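## Task

Take the blue trousers from the heap of laundry and lay them on the half of the table on the left arm's side, separate from every other garment. All other garments must stay on the pile's half. Nothing may end up on the floor or draped over a table edge. Dropping or tossing laundry is allowed. The result only counts if it holds without the robot holding anything in place. Finish by opening the grippers and moving the arms away.

## Robot and tools

Robot: two 6-joint arms, left_arm and right_arm, each ending in a parallel two-finger gripper. The names are labels only, not sides of any picture. Base roots in the scene frame: left_arm at (+0.034, +0.248, 0) m, quat_wxyz (+0.999, 0, 0, -0.035); right_arm at (-0.033, -0.314, 0) m, quat_wxyz (+1.000, 0, 0, 0). Joint ranges in rad, base to hand: waist -2.880..2.880, shoulder 0.000..3.142, elbow 0.000..3.019, wrist pitch -1.693..1.571, wrist yaw -1.571..1.571, wrist roll -2.094..2.094.

Frame: one shared scene frame. Origin sits on the tabletop midway between the arms; +x points out across the table, +z up, and +y is toward left_arm, so the left arm's half of the table is y > 0. The gripper's fingers extend along its own +z and close along its own y. end_effector_position is the pinch point between the pads, about 1 cm short of the fingertips. Reported hand positions can be slightly wrong, worse at long reach, and motions often finish a centimetre or more low.

ROW format (used by both execute_actions and move): a single flat list of 16 numbers covering both arms, always all 16 even if one arm is idle: x, y, z, qw, qx, qy, qz, opening for left_arm, then the same eight for right_arm. x, y, z are an absolute target for the pinch point in metres, scene frame; qw..qz are an absolute target orientation, w first. opening runs -1 (closed) to +1 (fully open, 0.094 m). A target more than 0.6 m from that arm's last reported position along any gripper axis is refused and nothing moves. Each control step the controller clips the commanded pose to 70 mm and 16 degrees from the measured one and solves IK, favouring position over orientation. To hold an orientation steady, resend the same quaternion you chose, not the drifted one from the latest result. To keep an arm still, resend its last reported pose and desired opening.

Tools:
- execute_actions {"actions": [...], "pictures": bool}. Empty list = just look. One action {"rows": [[16 numbers], ...], "steps": n}: up to 15 rows and 15 steps of 1/30 s, each row used for one step, the final row repeated if steps exceed rows (default 15). One wait {"steps": n} up to 300, counted from the previous result. Pictures come back unless pictures is false.
- move {"target": [16 numbers], "speed": m/s}: straight-line paths from the current poses to the target poses, both arms finishing together, 0.5 to 10 s long (cut short at 10 s). speed 0.002 to 0.5, default 0.25; rotation capped at twice that in rad/s. The opening is applied at the start. Paths ignore obstacles and the other arm; grippers can lag, wander or overshoot the speed. Faster contacts and targets set deeper past a surface press harder. The result adds a "move:" line giving the ending (done, off_target, moving, held, fault), any limits (paced = target clipped, held = some steps blocked, after which the arm may lurch), and each gripper's distance to its target.
- wait {"seconds": 0..10}: lets physics run with no new command.
- zoom_image {"camera", "region": [x0, y0, x1, y1]}: pixel box, at most 504x504, on one of cam_head_left, cam_head_right, cam_high, cam_left_wrist, cam_right_wrist (all 504x504).
- read_manual {"section": "licences"}: URDF licence texts only.
- finished_scene {"scene": n}: ends the current scene permanently, reports success, and gives the next task.

Results: a state line "left_arm: ... | right_arm: ..." with each pinch position and quaternion; grip_measured = measured finger opening on the command scale (joint list ends with opening in metres, readings off by up to ~1 mm). "pose unreachable" means the clearance check altered or blocked a command for the named arm; HELD marks steps whose command was not sent. A "Hand target" line shows where each arm is currently being driven. FAULT and OVER-TEMPERATURE FAULT lines report arm stops; MOTOR HOT warns at 85 °C, and at 100 °C that arm drops and releases.

Timing: the simulation keeps running while the operator composes each reply. After an action the arm only continues to its last clipped pose, so long moves may need several calls.

Gripping: to hold cloth, command an opening roughly 0.03 below grip_measured; smaller gaps hold more gently. Pads push about 50 to 62 N, less on very thin material.

Cautions: never let the arms collide or press on each other. Avoid slamming into the table or pushing hard. Do not let garments land off the table or hang over an edge, and do not disturb the other pieces off their half. Holding loads heats motors, so do not hang on to things needlessly. End with grippers open and arms lifted clear of the trousers.

Each tool is called after "Emit:" as a command line: name --argument value for each argument, lists and objects as JSON in quotes; but a table of rows of numbers goes row by row, as --pt "numbers of a row", without its own name.

## Session

Emit:
execute_actions --actions '[]'

Scene clock: 0.00 s of 6000.00 s.
left_arm: end_effector_position=(+0.5520, +0.2211, +0.4907) grip_measured=+1.000 end_effector_quat_wxyz=(+0.707, +0.010, +0.707, -0.019) | right_arm: end_effector_position=(+0.4802, -0.3211, +0.5112) grip_measured=+1.000 end_effector_quat_wxyz=(+0.719, +0.004, +0.695, -0.010)
Joint positions: left_arm=[ 0.014  1.044  1.041  0.003 -0.014 -0.013  0.094] | right_arm=[-0.009  1.032  1.064  0.002  0.011 -0.009  0.094]
Joint velocities: left_arm=[-0.005  0.005  0.007 -0.017 -0.022  0.007  0.   ] | right_arm=[ 0.015  0.005 -0.012  0.007  0.022 -0.007  0.   ]
Motor temperatures (°C, as the motors report them): left_arm=[27 29 26 25 26 26] | right_arm=[26 29 26 26 28 28]
Hand target (left_arm): +0.551, +0.221, +0.511; +0.719, +0.009, +0.694, -0.020
Hand target (right_arm): +0.478, -0.321, +0.533; +0.733, +0.004, +0.681, -0.011

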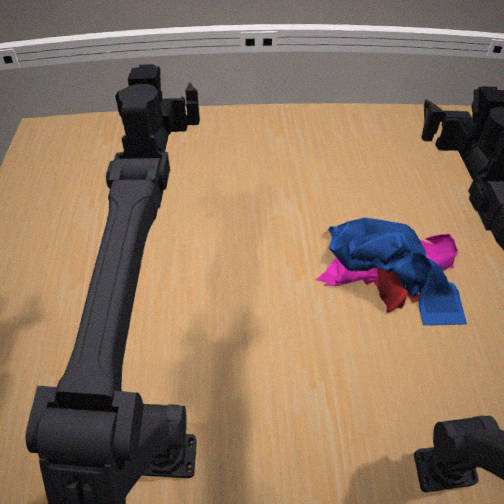

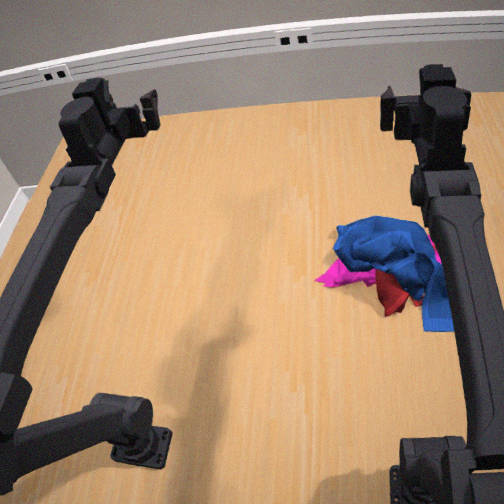

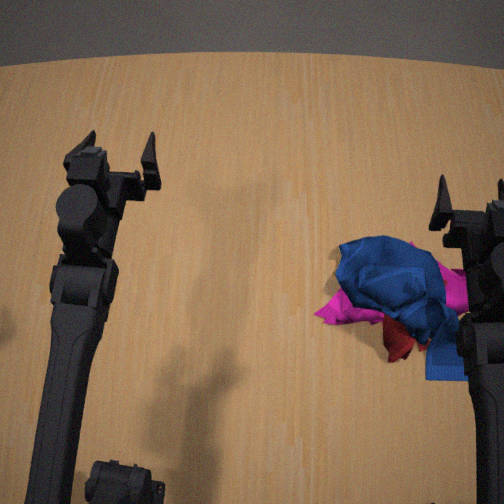

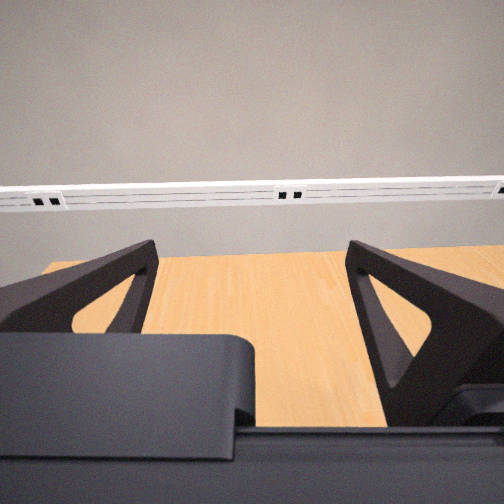

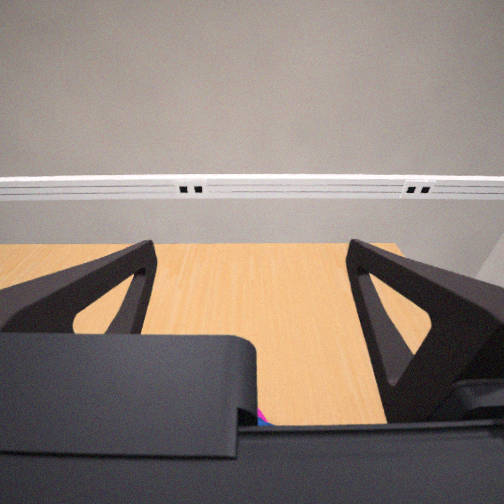

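Emit:
zoom_image --camera "cam_head_left" --region '[290, 190, 490, 350]'

Emit:
move --target '[0.552, 0.35, 0.45, 0.707, 0.01, 0.707, -0.019, 1, 0.35, -0.25, 0.4, 0, 0.7071, 0.7071, 0, 1]' --speed 0.4

Region (290, 190, 490, 350) of cam_head_left's 504x504 image, scaled by 2.520, with more detail than that image has; it fills the top 403 rows of this view, and the rest is white.

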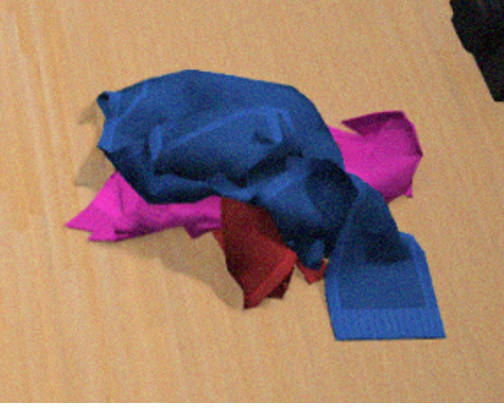

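Scene clock: 7.33 s of 6000.00 s.
left_arm: end_effector_position=(+0.5471, +0.3415, +0.4555) grip_measured=+1.000 end_effector_quat_wxyz=(+0.707, +0.013, +0.707, -0.023) | right_arm: end_effector_position=(+0.3612, -0.2452, +0.3877) grip_measured=+1.000 end_effector_quat_wxyz=(+0.059, +0.688, +0.719, +0.080)
Joint positions: left_arm=[ 0.363  1.077  0.971  0.107  0.345 -0.013  0.094] | right_arm=[ 0.174  1.304  1.61  -1.678  0.001  1.7    0.094]
Joint velocities: left_arm=[ 0.005 -0.005 -0.012  0.002  0.007  0.022  0.   ] | right_arm=[ 0.005 -0.015 -0.002  0.017  0.051 -0.007  0.   ]
Motor temperatures (°C, as the motors report them): left_arm=[27 29 28 25 26 26] | right_arm=[26 29 30 26 28 28]
Hand target (left_arm): +0.550, +0.349, +0.450; +0.707, +0.010, +0.707, -0.019
Hand target (right_arm): +0.356, -0.249, +0.393; +0.058, +0.697, +0.710, +0.082
Off the commanded pose (left_arm): 0.011 m, 1 deg.
Off the commanded pose (right_arm): 0.017 m, 12 deg.
joint sent to its limit (right arm) — the command would take joint 4 (wrist pitch) past its lower limit, so that joint was sent only as far as its limit.
After step 90, 1.13 s passed at rest.
move: off_target (left_arm, right_arm)

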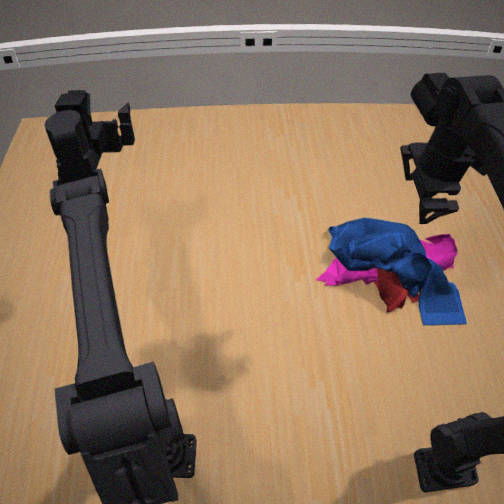

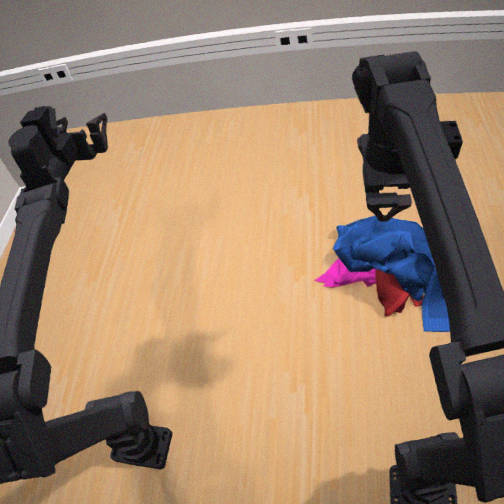

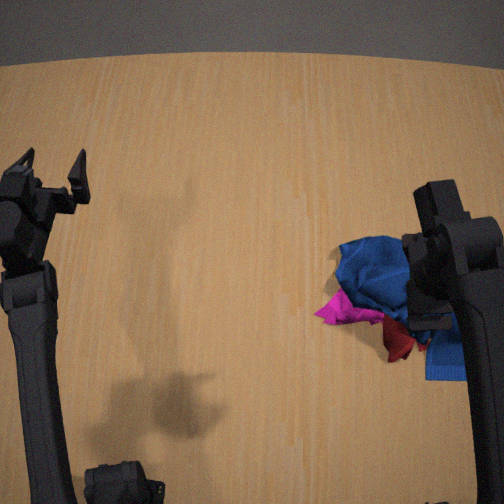

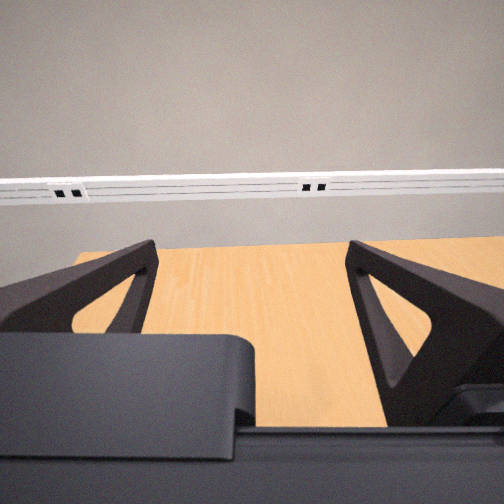

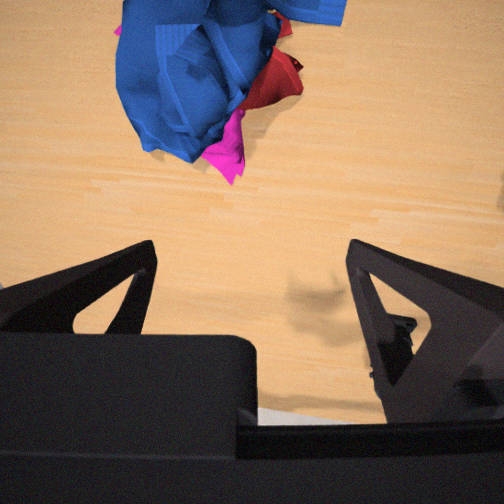

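Emit:
move --target '[0.5, -0.2, 0.24, 0, 0.383, 0.924, 0, 1, 0.3, -0.55, 0.3, 0, -0.2, 0.98, 0, 1]' --speed 0.35

Scene clock: 50.13 s of 6000.00 s.
left_arm: end_effector_position=(+0.5052, -0.1912, +0.2197) grip_measured=+1.000 end_effector_quat_wxyz=(-0.000, +0.388, +0.922, +0.015) | right_arm: end_effector_position=(+0.2929, -0.5444, +0.2947) grip_measured=+1.000 end_effector_quat_wxyz=(-0.019, -0.195, +0.981, -0.001)
Joint positions: left_arm=[-0.688  2.082  2.181 -1.681 -0.028  0.039  0.094] | right_arm=[-0.601  1.4    1.466 -1.662  0.029 -0.993  0.094]
Joint velocities: left_arm=[-0.015  0.005 -0.002 -0.002 -0.051 -0.022  0.   ] | right_arm=[-0.024  0.005 -0.012  0.002  0.007  0.007  0.   ]
Motor temperatures (°C, as the motors report them): left_arm=[27 29 32 26 26 26] | right_arm=[26 30 31 26 28 28]
Hand target (left_arm): +0.509, -0.199, +0.241; +0.021, +0.383, +0.923, +0.005
Hand target (right_arm): +0.298, -0.550, +0.299; -0.010, -0.201, +0.980, -0.010
Off the commanded pose (left_arm): 0.023 m, 2 deg.
Off the commanded pose (right_arm): 0.010 m, 2 deg.
joint sent to its limit (left arm) — the command would take joint 4 (wrist pitch) past its lower limit, so that joint was sent only as far as its limit.
After step 90, 36.33 s passed at rest.
move: off_target (left_arm)

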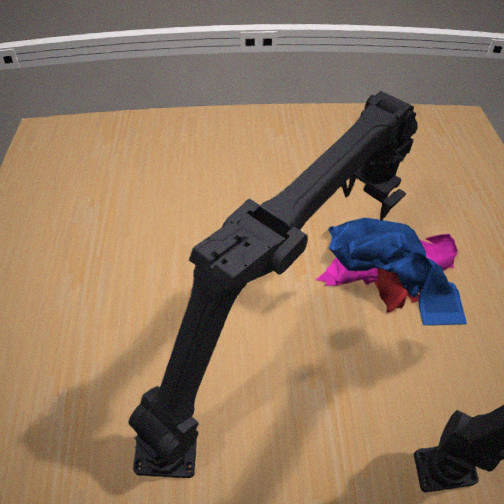

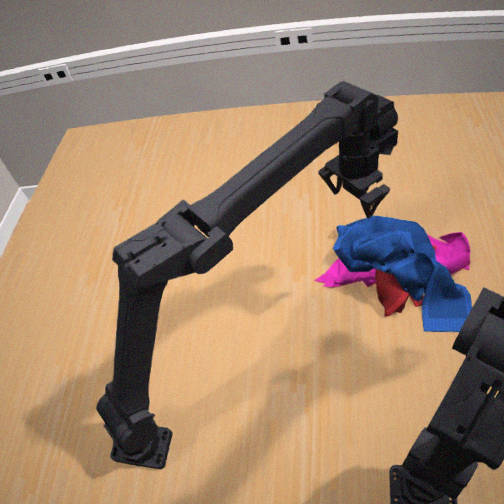

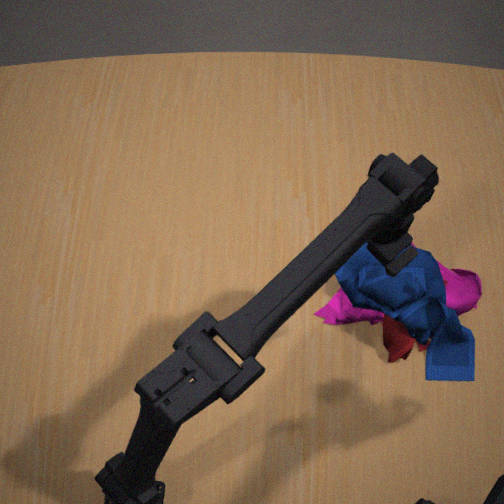

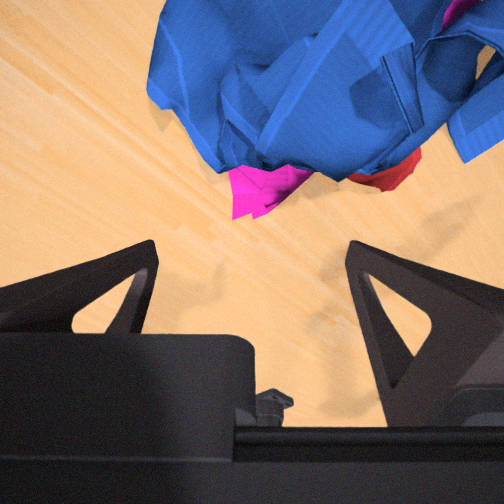

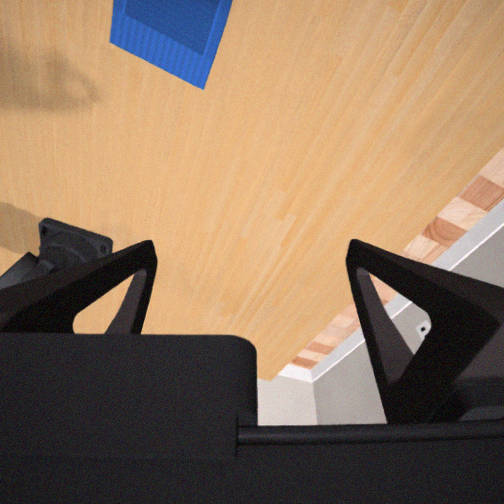

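Emit:
move --target '[0.55, -0.21, 0.13, 0, 0.383, 0.924, 0, 0.6, 0.2929, -0.5444, 0.2947, -0.019, -0.195, 0.981, -0.001, 1]' --speed 0.25

Scene clock: 64.77 s of 6000.00 s.
left_arm: end_effector_position=(+0.5389, -0.2093, +0.1148) grip_measured=+0.603 end_effector_quat_wxyz=(-0.018, +0.382, +0.924, +0.008) | right_arm: end_effector_position=(+0.2924, -0.5441, +0.2936) grip_measured=+1.000 end_effector_quat_wxyz=(-0.020, -0.196, +0.980, -0.000)
Joint positions: left_arm=[-0.667  2.238  2.171 -1.544 -0.004  0.048  0.075] | right_arm=[-0.601  1.4    1.463 -1.662  0.029 -0.997  0.094]
Joint velocities: left_arm=[-0.015 -0.005 -0.002 -0.027 -0.051 -0.022 -0.   ] | right_arm=[-0.005 -0.005 -0.012 -0.007  0.037  0.007  0.   ]
Motor temperatures (°C, as the motors report them): left_arm=[27 31 34 26 26 26] | right_arm=[26 30 32 26 28 28]
Hand target (left_arm): +0.550, -0.209, +0.130; -0.000, +0.383, +0.924, +0.000
Hand target (right_arm): +0.293, -0.544, +0.295; -0.019, -0.195, +0.981, -0.001
Off the commanded pose (left_arm): 0.019 m, 2 deg.
Off the commanded pose (right_arm): 0.001 m, 0 deg.
After step 90, 10.67 s passed at rest.
move: off_target (left_arm)

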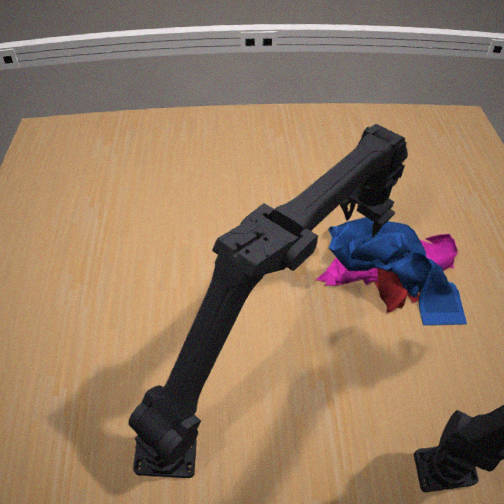

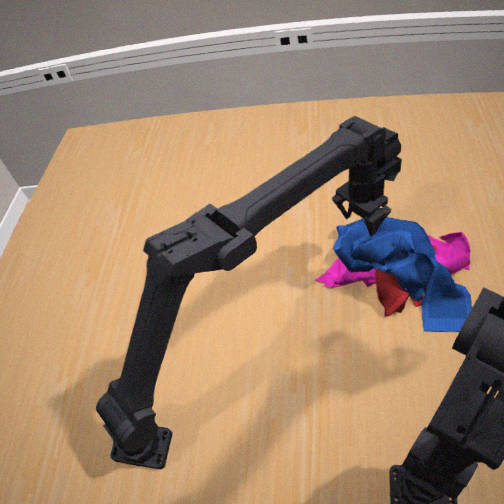

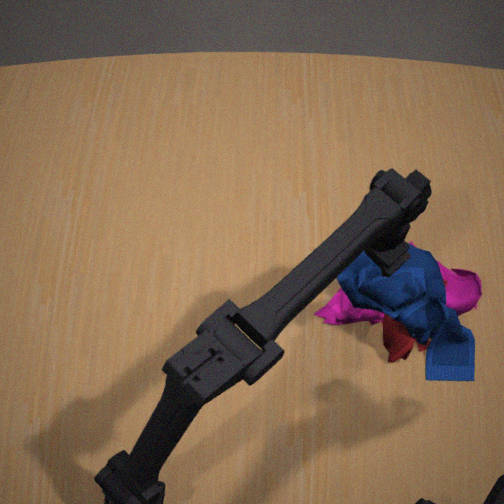

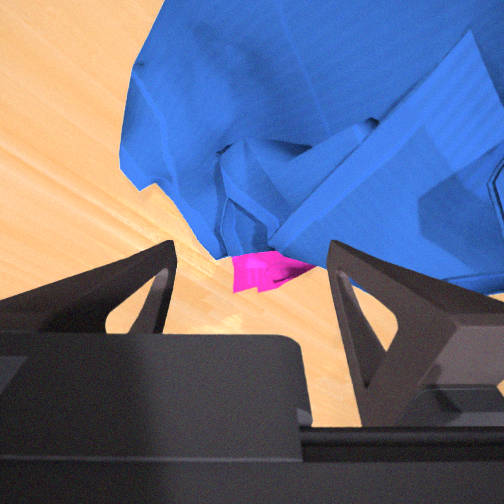

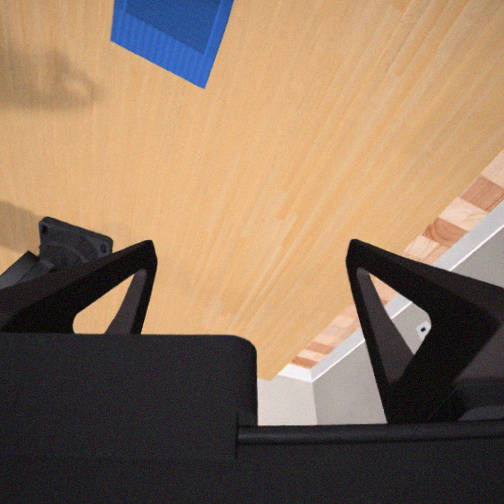

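Emit:
move --target '[0.56, -0.215, 0.055, 0, 0.383, 0.924, 0, 0.6, 0.2929, -0.5444, 0.2947, -0.019, -0.195, 0.981, -0.001, 1]' --speed 0.12

Scene clock: 82.87 s of 6000.00 s.
left_arm: end_effector_position=(+0.5520, -0.2213, +0.0669) grip_measured=+0.603 end_effector_quat_wxyz=(+0.004, +0.384, +0.923, +0.001) | right_arm: end_effector_position=(+0.2924, -0.5441, +0.2936) grip_measured=+1.000 end_effector_quat_wxyz=(-0.020, -0.196, +0.980, -0.000)
Joint positions: left_arm=[-0.667  2.279  2.118 -1.403 -0.004  0.051  0.075] | right_arm=[-0.601  1.4    1.463 -1.662  0.029 -0.997  0.094]
Joint velocities: left_arm=[ 0.005 -0.015  0.027  0.007  0.081  0.022 -0.   ] | right_arm=[-0.005  0.005  0.007  0.017  0.066 -0.037  0.   ]
Motor temperatures (°C, as the motors report them): left_arm=[27 32 33 25 26 26] | right_arm=[26 30 32 26 28 28]
Hand target (left_arm): +0.560, -0.214, +0.055; -0.000, +0.383, +0.924, -0.000
Hand target (right_arm): +0.293, -0.544, +0.295; -0.019, -0.195, +0.981, -0.001
Off the commanded pose (left_arm): 0.016 m, 0 deg.
Off the commanded pose (right_arm): 0.001 m, 0 deg.
After step 90, 14.10 s passed at rest.
move: off_target (left_arm)

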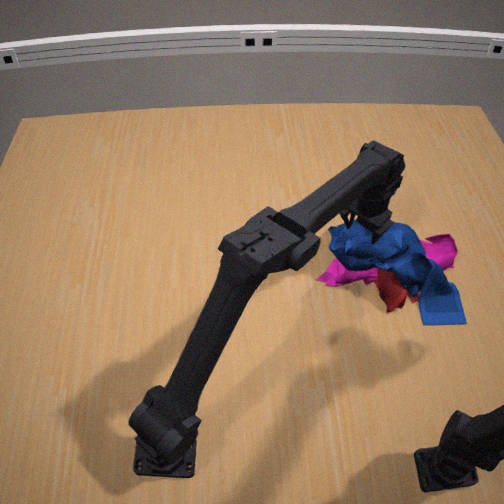

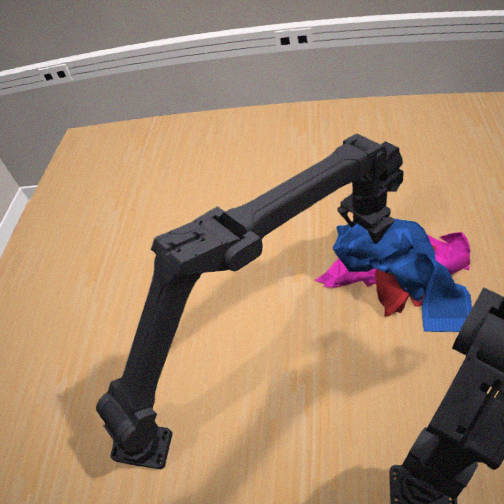

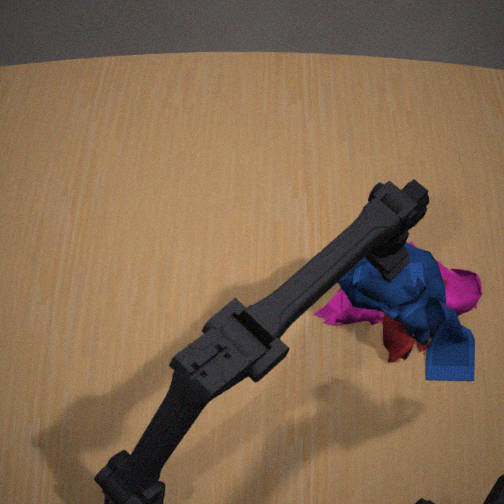

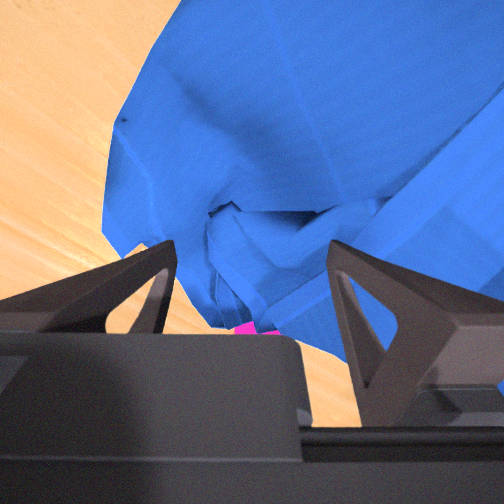

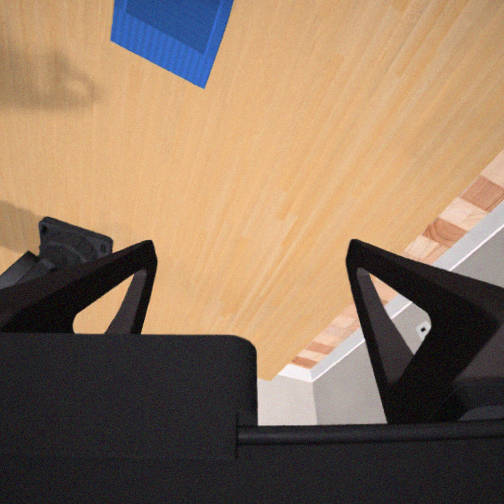

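Emit:
move --target '[0.56, -0.22, 0.028, 0, 0.383, 0.924, 0, 0.6, 0.2929, -0.5444, 0.2947, -0.019, -0.195, 0.981, -0.001, 1]' --speed 0.1

Emit:
move --target '[0.56, -0.22, 0.028, 0, 0.383, 0.924, 0, -1, 0.2929, -0.5444, 0.2947, -0.019, -0.195, 0.981, -0.001, 1]' --speed 0.1

Scene clock: 89.37 s of 6000.00 s.
left_arm: end_effector_position=(+0.5560, -0.2249, +0.0478) grip_measured=+0.603 end_effector_quat_wxyz=(+0.010, +0.384, +0.923, -0.001) | right_arm: end_effector_position=(+0.2924, -0.5441, +0.2936) grip_measured=+1.000 end_effector_quat_wxyz=(-0.020, -0.196, +0.980, -0.000)
Joint positions: left_arm=[-0.667  2.299  2.103 -1.356 -0.004  0.051  0.075] | right_arm=[-0.601  1.4    1.463 -1.662  0.029 -0.997  0.094]
Joint velocities: left_arm=[ 0.005 -0.005 -0.007 -0.007 -0.022  0.007  0.001] | right_arm=[ 0.005 -0.005  0.017 -0.002 -0.007  0.037  0.   ]
Motor temperatures (°C, as the motors report them): left_arm=[27 32 32 25 26 26] | right_arm=[26 30 32 26 28 28]
Hand target (left_arm): +0.559, -0.220, +0.028; -0.000, +0.383, +0.924, +0.000
Hand target (right_arm): +0.293, -0.544, +0.295; -0.019, -0.195, +0.981, -0.001
Off the commanded pose (left_arm): 0.021 m, 1 deg.
Off the commanded pose (right_arm): 0.001 m, 0 deg.
After step 120, 1.60 s passed at rest.
move: off_target (left_arm)

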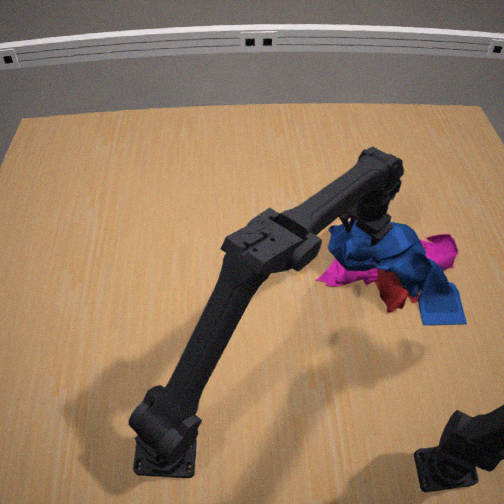

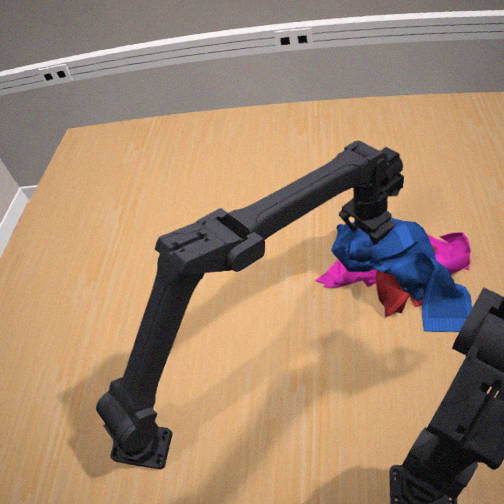

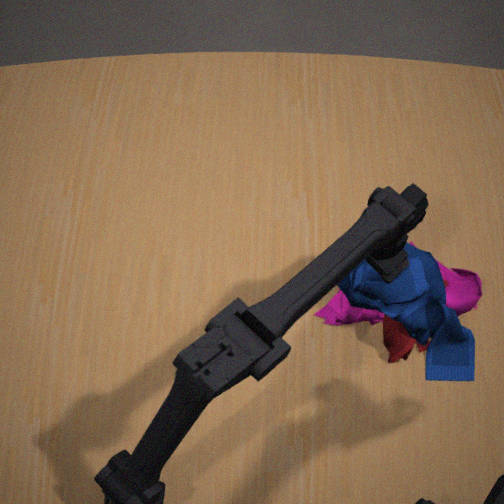

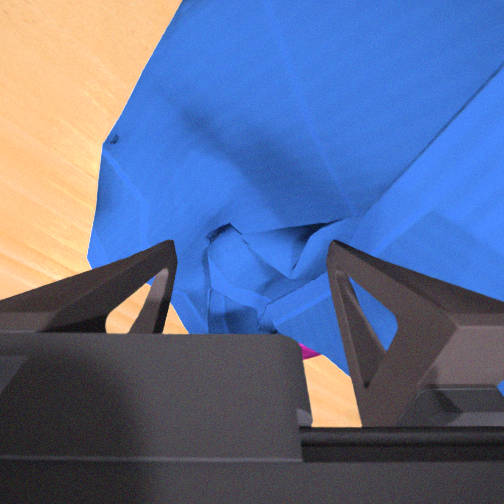

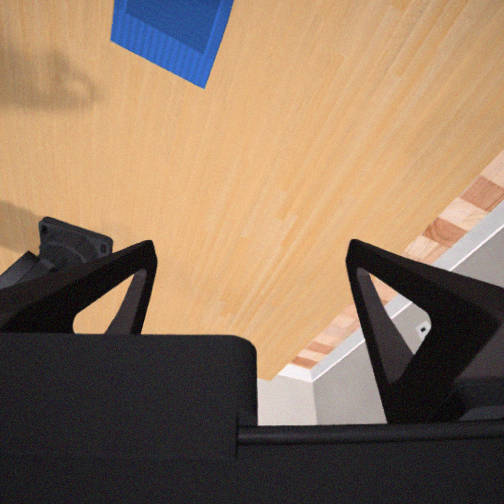

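Scene clock: 90.07 s of 6000.00 s.
left_arm: end_effector_position=(+0.5560, -0.2249, +0.0478) grip_measured=-0.993 end_effector_quat_wxyz=(+0.010, +0.384, +0.923, -0.001) | right_arm: end_effector_position=(+0.2924, -0.5441, +0.2936) grip_measured=+1.000 end_effector_quat_wxyz=(-0.020, -0.196, +0.980, -0.000)
Joint positions: left_arm=[-0.667  2.299  2.103 -1.356 -0.004  0.051  0.   ] | right_arm=[-0.601  1.4    1.463 -1.662  0.029 -0.997  0.094]
Joint velocities: left_arm=[-0.015 -0.024 -0.017  0.007  0.022  0.007 -0.   ] | right_arm=[-0.015  0.005 -0.012 -0.007 -0.022  0.007  0.   ]
Motor temperatures (°C, as the motors report them): left_arm=[27 32 32 25 26 26] | right_arm=[26 30 32 26 28 28]
Hand target (left_arm): +0.559, -0.220, +0.028; +0.000, +0.383, +0.924, +0.000
Hand target (right_arm): +0.293, -0.544, +0.295; -0.019, -0.195, +0.981, -0.001
Off the commanded pose (left_arm): 0.021 m, 1 deg.
Off the commanded pose (right_arm): 0.001 m, 0 deg.
move: off_target (left_arm)

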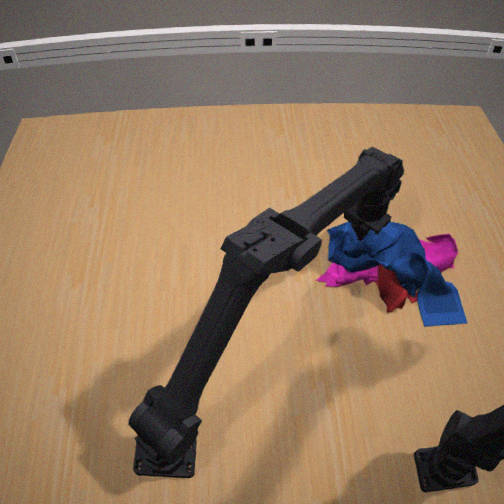

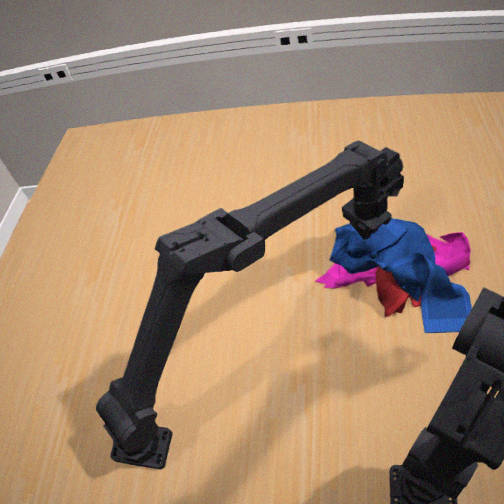

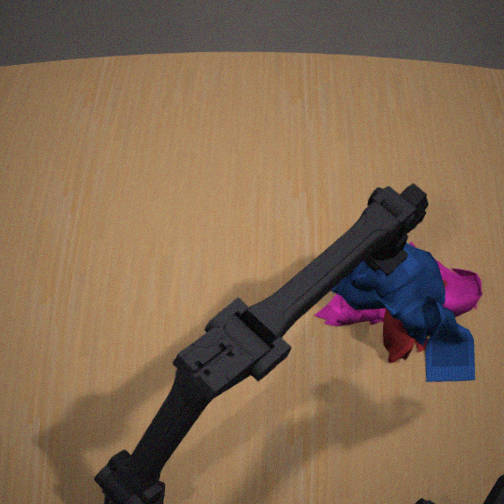

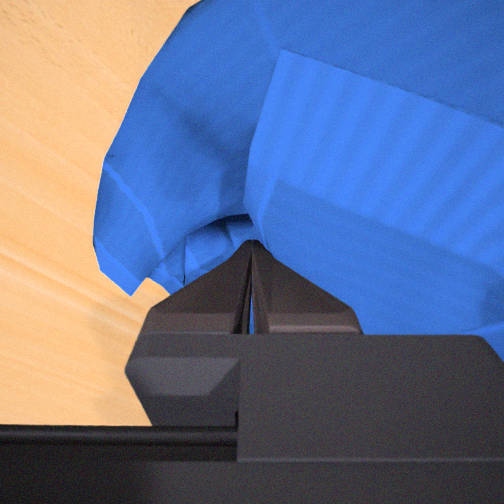

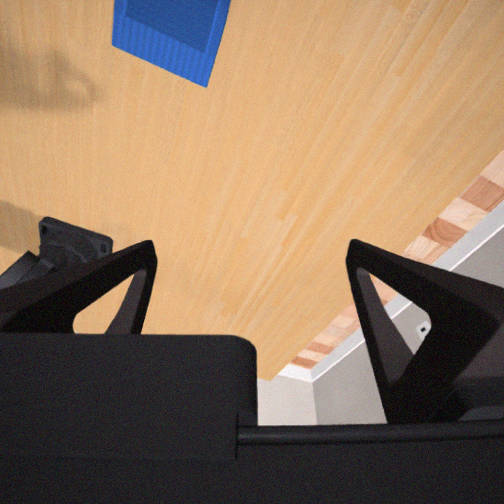

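Emit:
move --target '[0.54, -0.2, 0.2, 0, 0.383, 0.924, 0, -1, 0.2929, -0.5444, 0.2947, -0.019, -0.195, 0.981, -0.001, 1]' --speed 0.12

Scene clock: 96.07 s of 6000.00 s.
left_arm: end_effector_position=(+0.5282, -0.1996, +0.1674) grip_measured=-0.993 end_effector_quat_wxyz=(-0.029, +0.384, +0.923, +0.012) | right_arm: end_effector_position=(+0.2918, -0.5437, +0.2924) grip_measured=+1.000 end_effector_quat_wxyz=(-0.021, -0.196, +0.980, +0.001)
Joint positions: left_arm=[-0.667  2.201  2.243 -1.675 -0.004  0.051  0.   ] | right_arm=[-0.601  1.4    1.46  -1.662  0.029 -0.997  0.094]
Joint velocities: left_arm=[-0.015 -0.005 -0.017  0.017 -0.007 -0.037 -0.001] | right_arm=[ 0.005 -0.005  0.007  0.022  0.037  0.037  0.   ]
Motor temperatures (°C, as the motors report them): left_arm=[27 32 32 25 26 26] | right_arm=[26 30 32 26 28 28]
Hand target (left_arm): +0.539, -0.199, +0.200; +0.001, +0.383, +0.924, +0.000
Hand target (right_arm): +0.293, -0.544, +0.295; -0.019, -0.195, +0.981, -0.001
Off the commanded pose (left_arm): 0.035 m, 4 deg.
Off the commanded pose (right_arm): 0.003 m, 0 deg.
After step 90, 1.23 s passed at rest.
move: off_target (left_arm)

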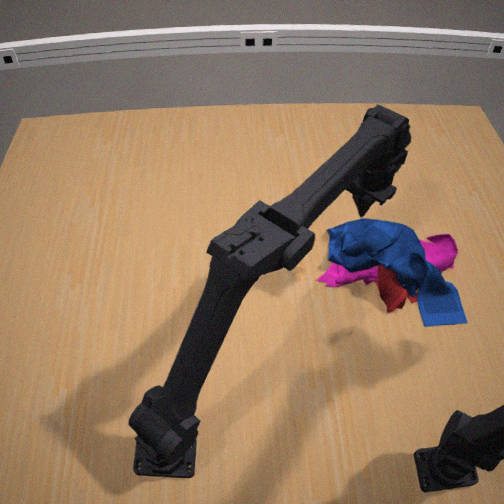

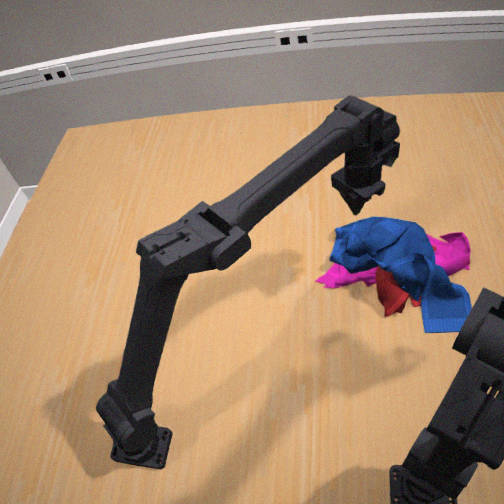

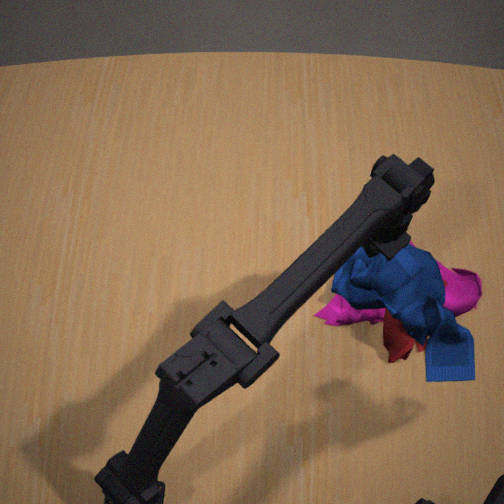

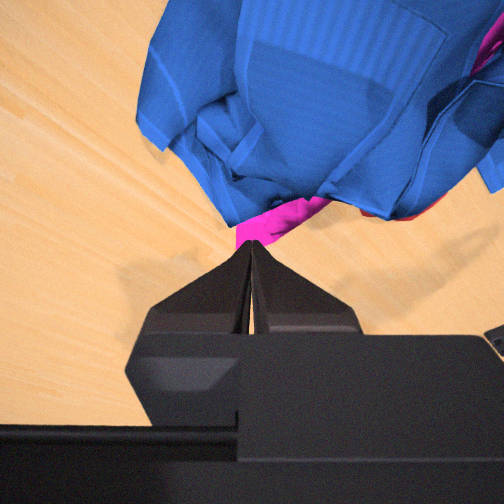

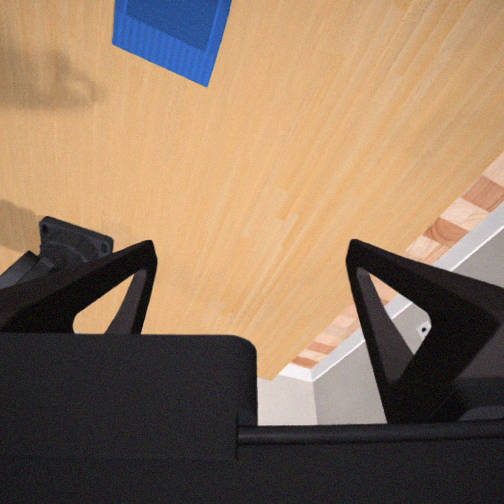

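Emit:
move --target '[0.59, -0.175, 0.11, 0, 0, 1, 0, 0.7, 0.2929, -0.5444, 0.2947, -0.019, -0.195, 0.981, -0.001, 1]' --speed 0.3

Scene clock: 123.10 s of 6000.00 s.
left_arm: end_effector_position=(+0.5823, -0.1797, +0.1250) grip_measured=+0.697 end_effector_quat_wxyz=(+0.005, +0.014, +1.000, -0.003) | right_arm: end_effector_position=(+0.2913, -0.5433, +0.2913) grip_measured=+1.000 end_effector_quat_wxyz=(-0.022, -0.196, +0.980, +0.002)
Joint positions: left_arm=[-0.593  2.242  2.205 -1.523 -0.001 -0.633  0.08 ] | right_arm=[-0.601  1.4    1.457 -1.662  0.029 -0.997  0.094]
Joint velocities: left_arm=[-0.005 -0.005 -0.012 -0.007 -0.007  0.022  0.   ] | right_arm=[-0.005 -0.015  0.007 -0.002  0.022  0.081  0.   ]
Motor temperatures (°C, as the motors report them): left_arm=[27 33 35 25 26 26] | right_arm=[26 30 33 26 28 28]
Hand target (left_arm): +0.589, -0.174, +0.110; -0.001, -0.000, +1.000, +0.000
Hand target (right_arm): +0.293, -0.544, +0.295; -0.019, -0.195, +0.981, -0.001
Off the commanded pose (left_arm): 0.018 m, 2 deg.
Off the commanded pose (right_arm): 0.004 m, 1 deg.
After step 90, 22.13 s passed at rest.
move: off_target (left_arm)

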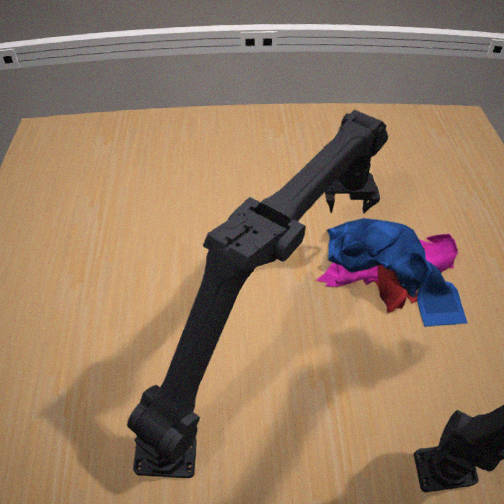

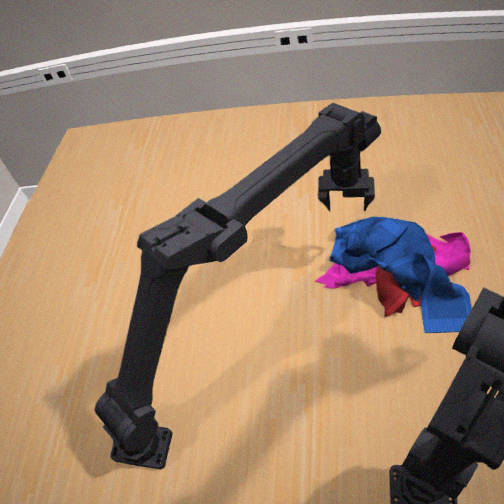

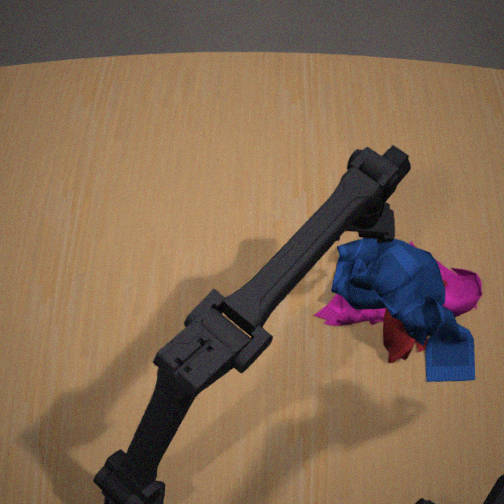

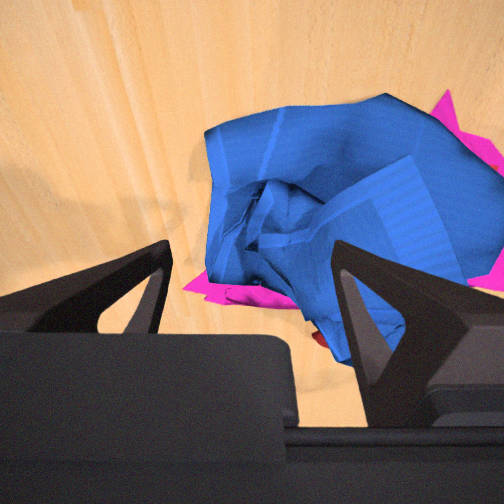

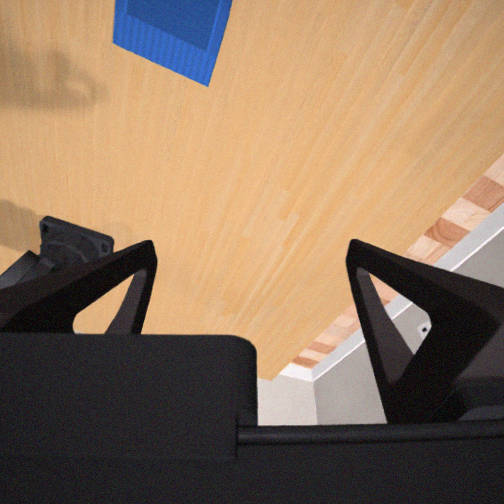

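Emit:
move --target '[0.585, -0.17, 0.005, 0, 0, 1, 0, 0.7, 0.2929, -0.5444, 0.2947, -0.019, -0.195, 0.981, -0.001, 1]' --speed 0.1

Scene clock: 142.17 s of 6000.00 s.
left_arm: end_effector_position=(+0.5791, -0.1772, +0.0180) grip_measured=+0.697 end_effector_quat_wxyz=(+0.004, +0.013, +1.000, -0.003) | right_arm: end_effector_position=(+0.2913, -0.5433, +0.2913) grip_measured=+1.000 end_effector_quat_wxyz=(-0.022, -0.196, +0.980, +0.002)
Joint positions: left_arm=[-0.593  2.287  2.002 -1.275 -0.001 -0.636  0.08 ] | right_arm=[-0.601  1.4    1.457 -1.662  0.029 -0.997  0.094]
Joint velocities: left_arm=[-0.005 -0.005 -0.002 -0.012 -0.037  0.007 -0.001] | right_arm=[ 0.005  0.005 -0.007 -0.007 -0.037  0.051  0.   ]
Motor temperatures (°C, as the motors report them): left_arm=[27 33 33 25 26 26] | right_arm=[26 31 33 26 28 28]
Hand target (left_arm): +0.584, -0.170, +0.005; +0.000, +0.000, +1.000, -0.000
Hand target (right_arm): +0.293, -0.544, +0.295; -0.019, -0.195, +0.981, -0.001
Off the commanded pose (left_arm): 0.016 m, 2 deg.
Off the commanded pose (right_arm): 0.004 m, 1 deg.
After step 90, 14.47 s passed at rest.
move: off_target (left_arm)

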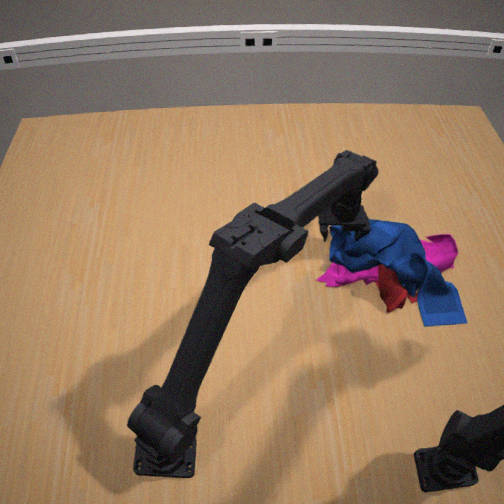

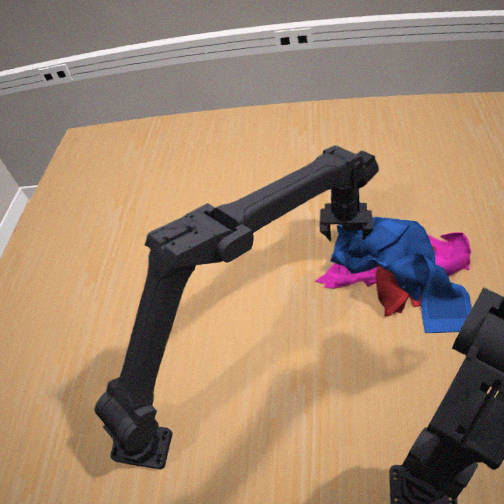

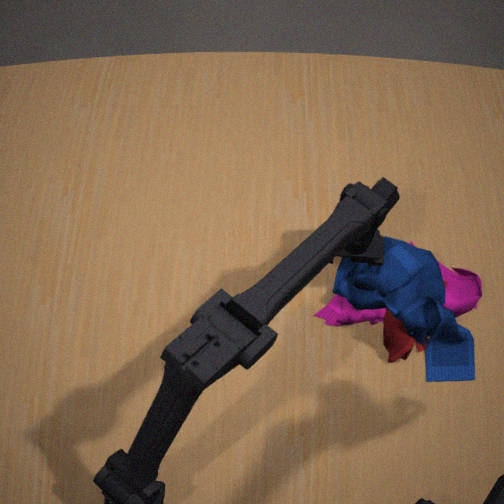

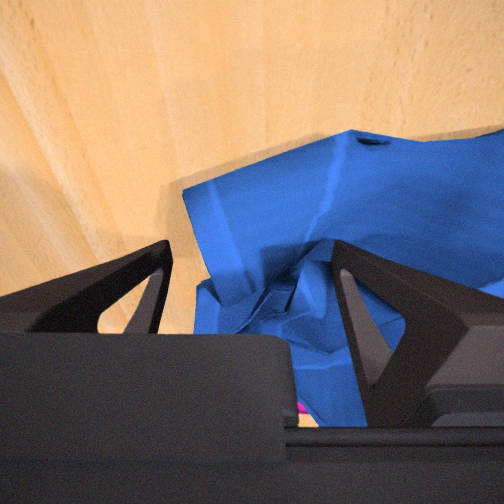

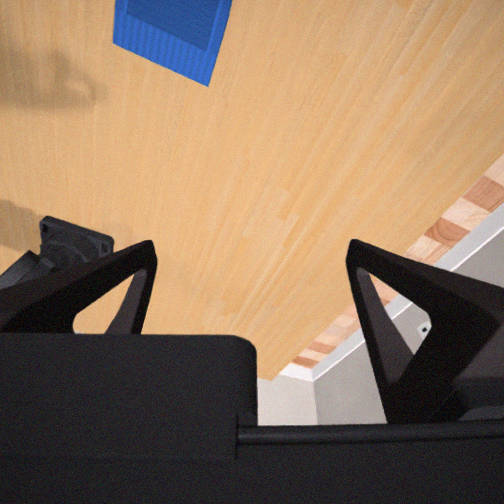

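Emit:
move --target '[0.585, -0.17, 0.003, 0, 0, 1, 0, -1, 0.2929, -0.5444, 0.2947, -0.019, -0.195, 0.981, -0.001, 1]' --speed 0.1

Scene clock: 146.27 s of 6000.00 s.
left_arm: end_effector_position=(+0.5792, -0.1773, +0.0183) grip_measured=-0.984 end_effector_quat_wxyz=(+0.005, +0.013, +1.000, -0.003) | right_arm: end_effector_position=(+0.2913, -0.5433, +0.2913) grip_measured=+1.000 end_effector_quat_wxyz=(-0.022, -0.196, +0.980, +0.002)
Joint positions: left_arm=[-0.593  2.287  2.002 -1.275 -0.001 -0.636  0.001] | right_arm=[-0.601  1.4    1.457 -1.662  0.029 -0.997  0.094]
Joint velocities: left_arm=[-0.015 -0.005 -0.007  0.007 -0.007 -0.022 -0.   ] | right_arm=[ 0.015  0.015 -0.012  0.007 -0.051 -0.11   0.   ]
Motor temperatures (°C, as the motors report them): left_arm=[27 33 33 25 26 26] | right_arm=[26 31 34 26 28 28]
Hand target (left_arm): +0.584, -0.170, +0.003; -0.000, +0.000, +1.000, +0.000
Hand target (right_arm): +0.293, -0.544, +0.295; -0.019, -0.195, +0.981, -0.001
Off the commanded pose (left_arm): 0.018 m, 2 deg.
Off the commanded pose (right_arm): 0.004 m, 1 deg.
After step 90, 0.40 s passed at rest.
move: off_target (left_arm)

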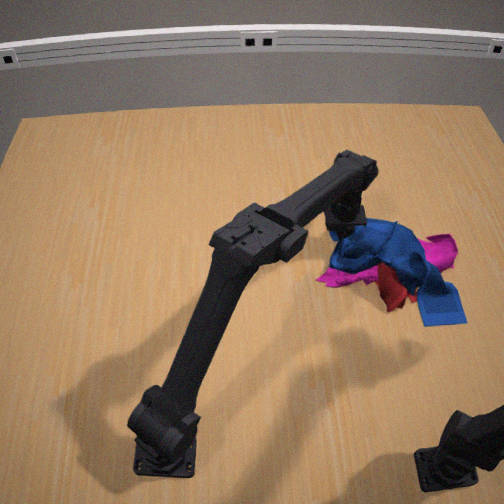

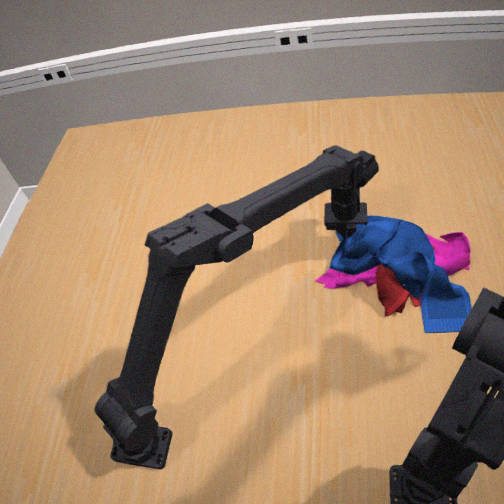

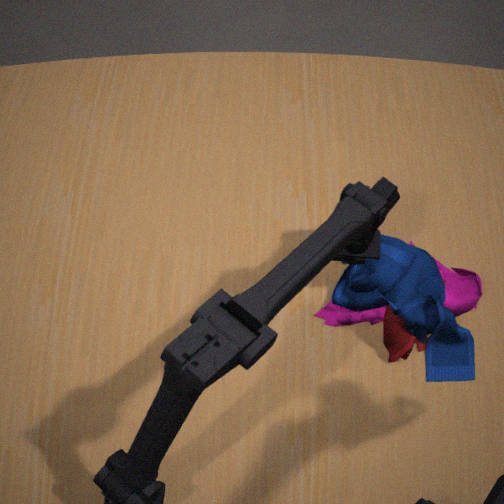

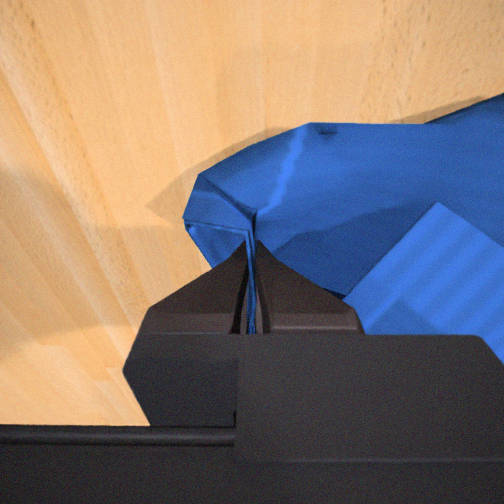

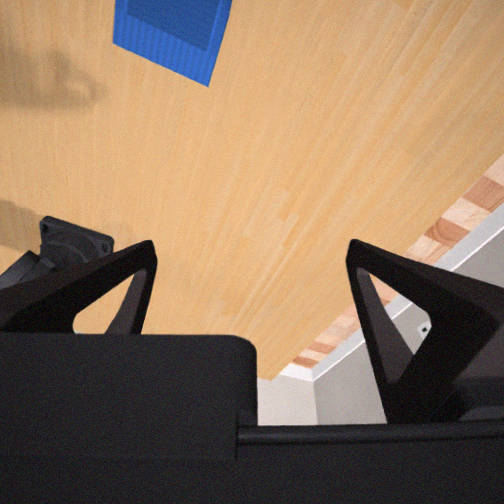

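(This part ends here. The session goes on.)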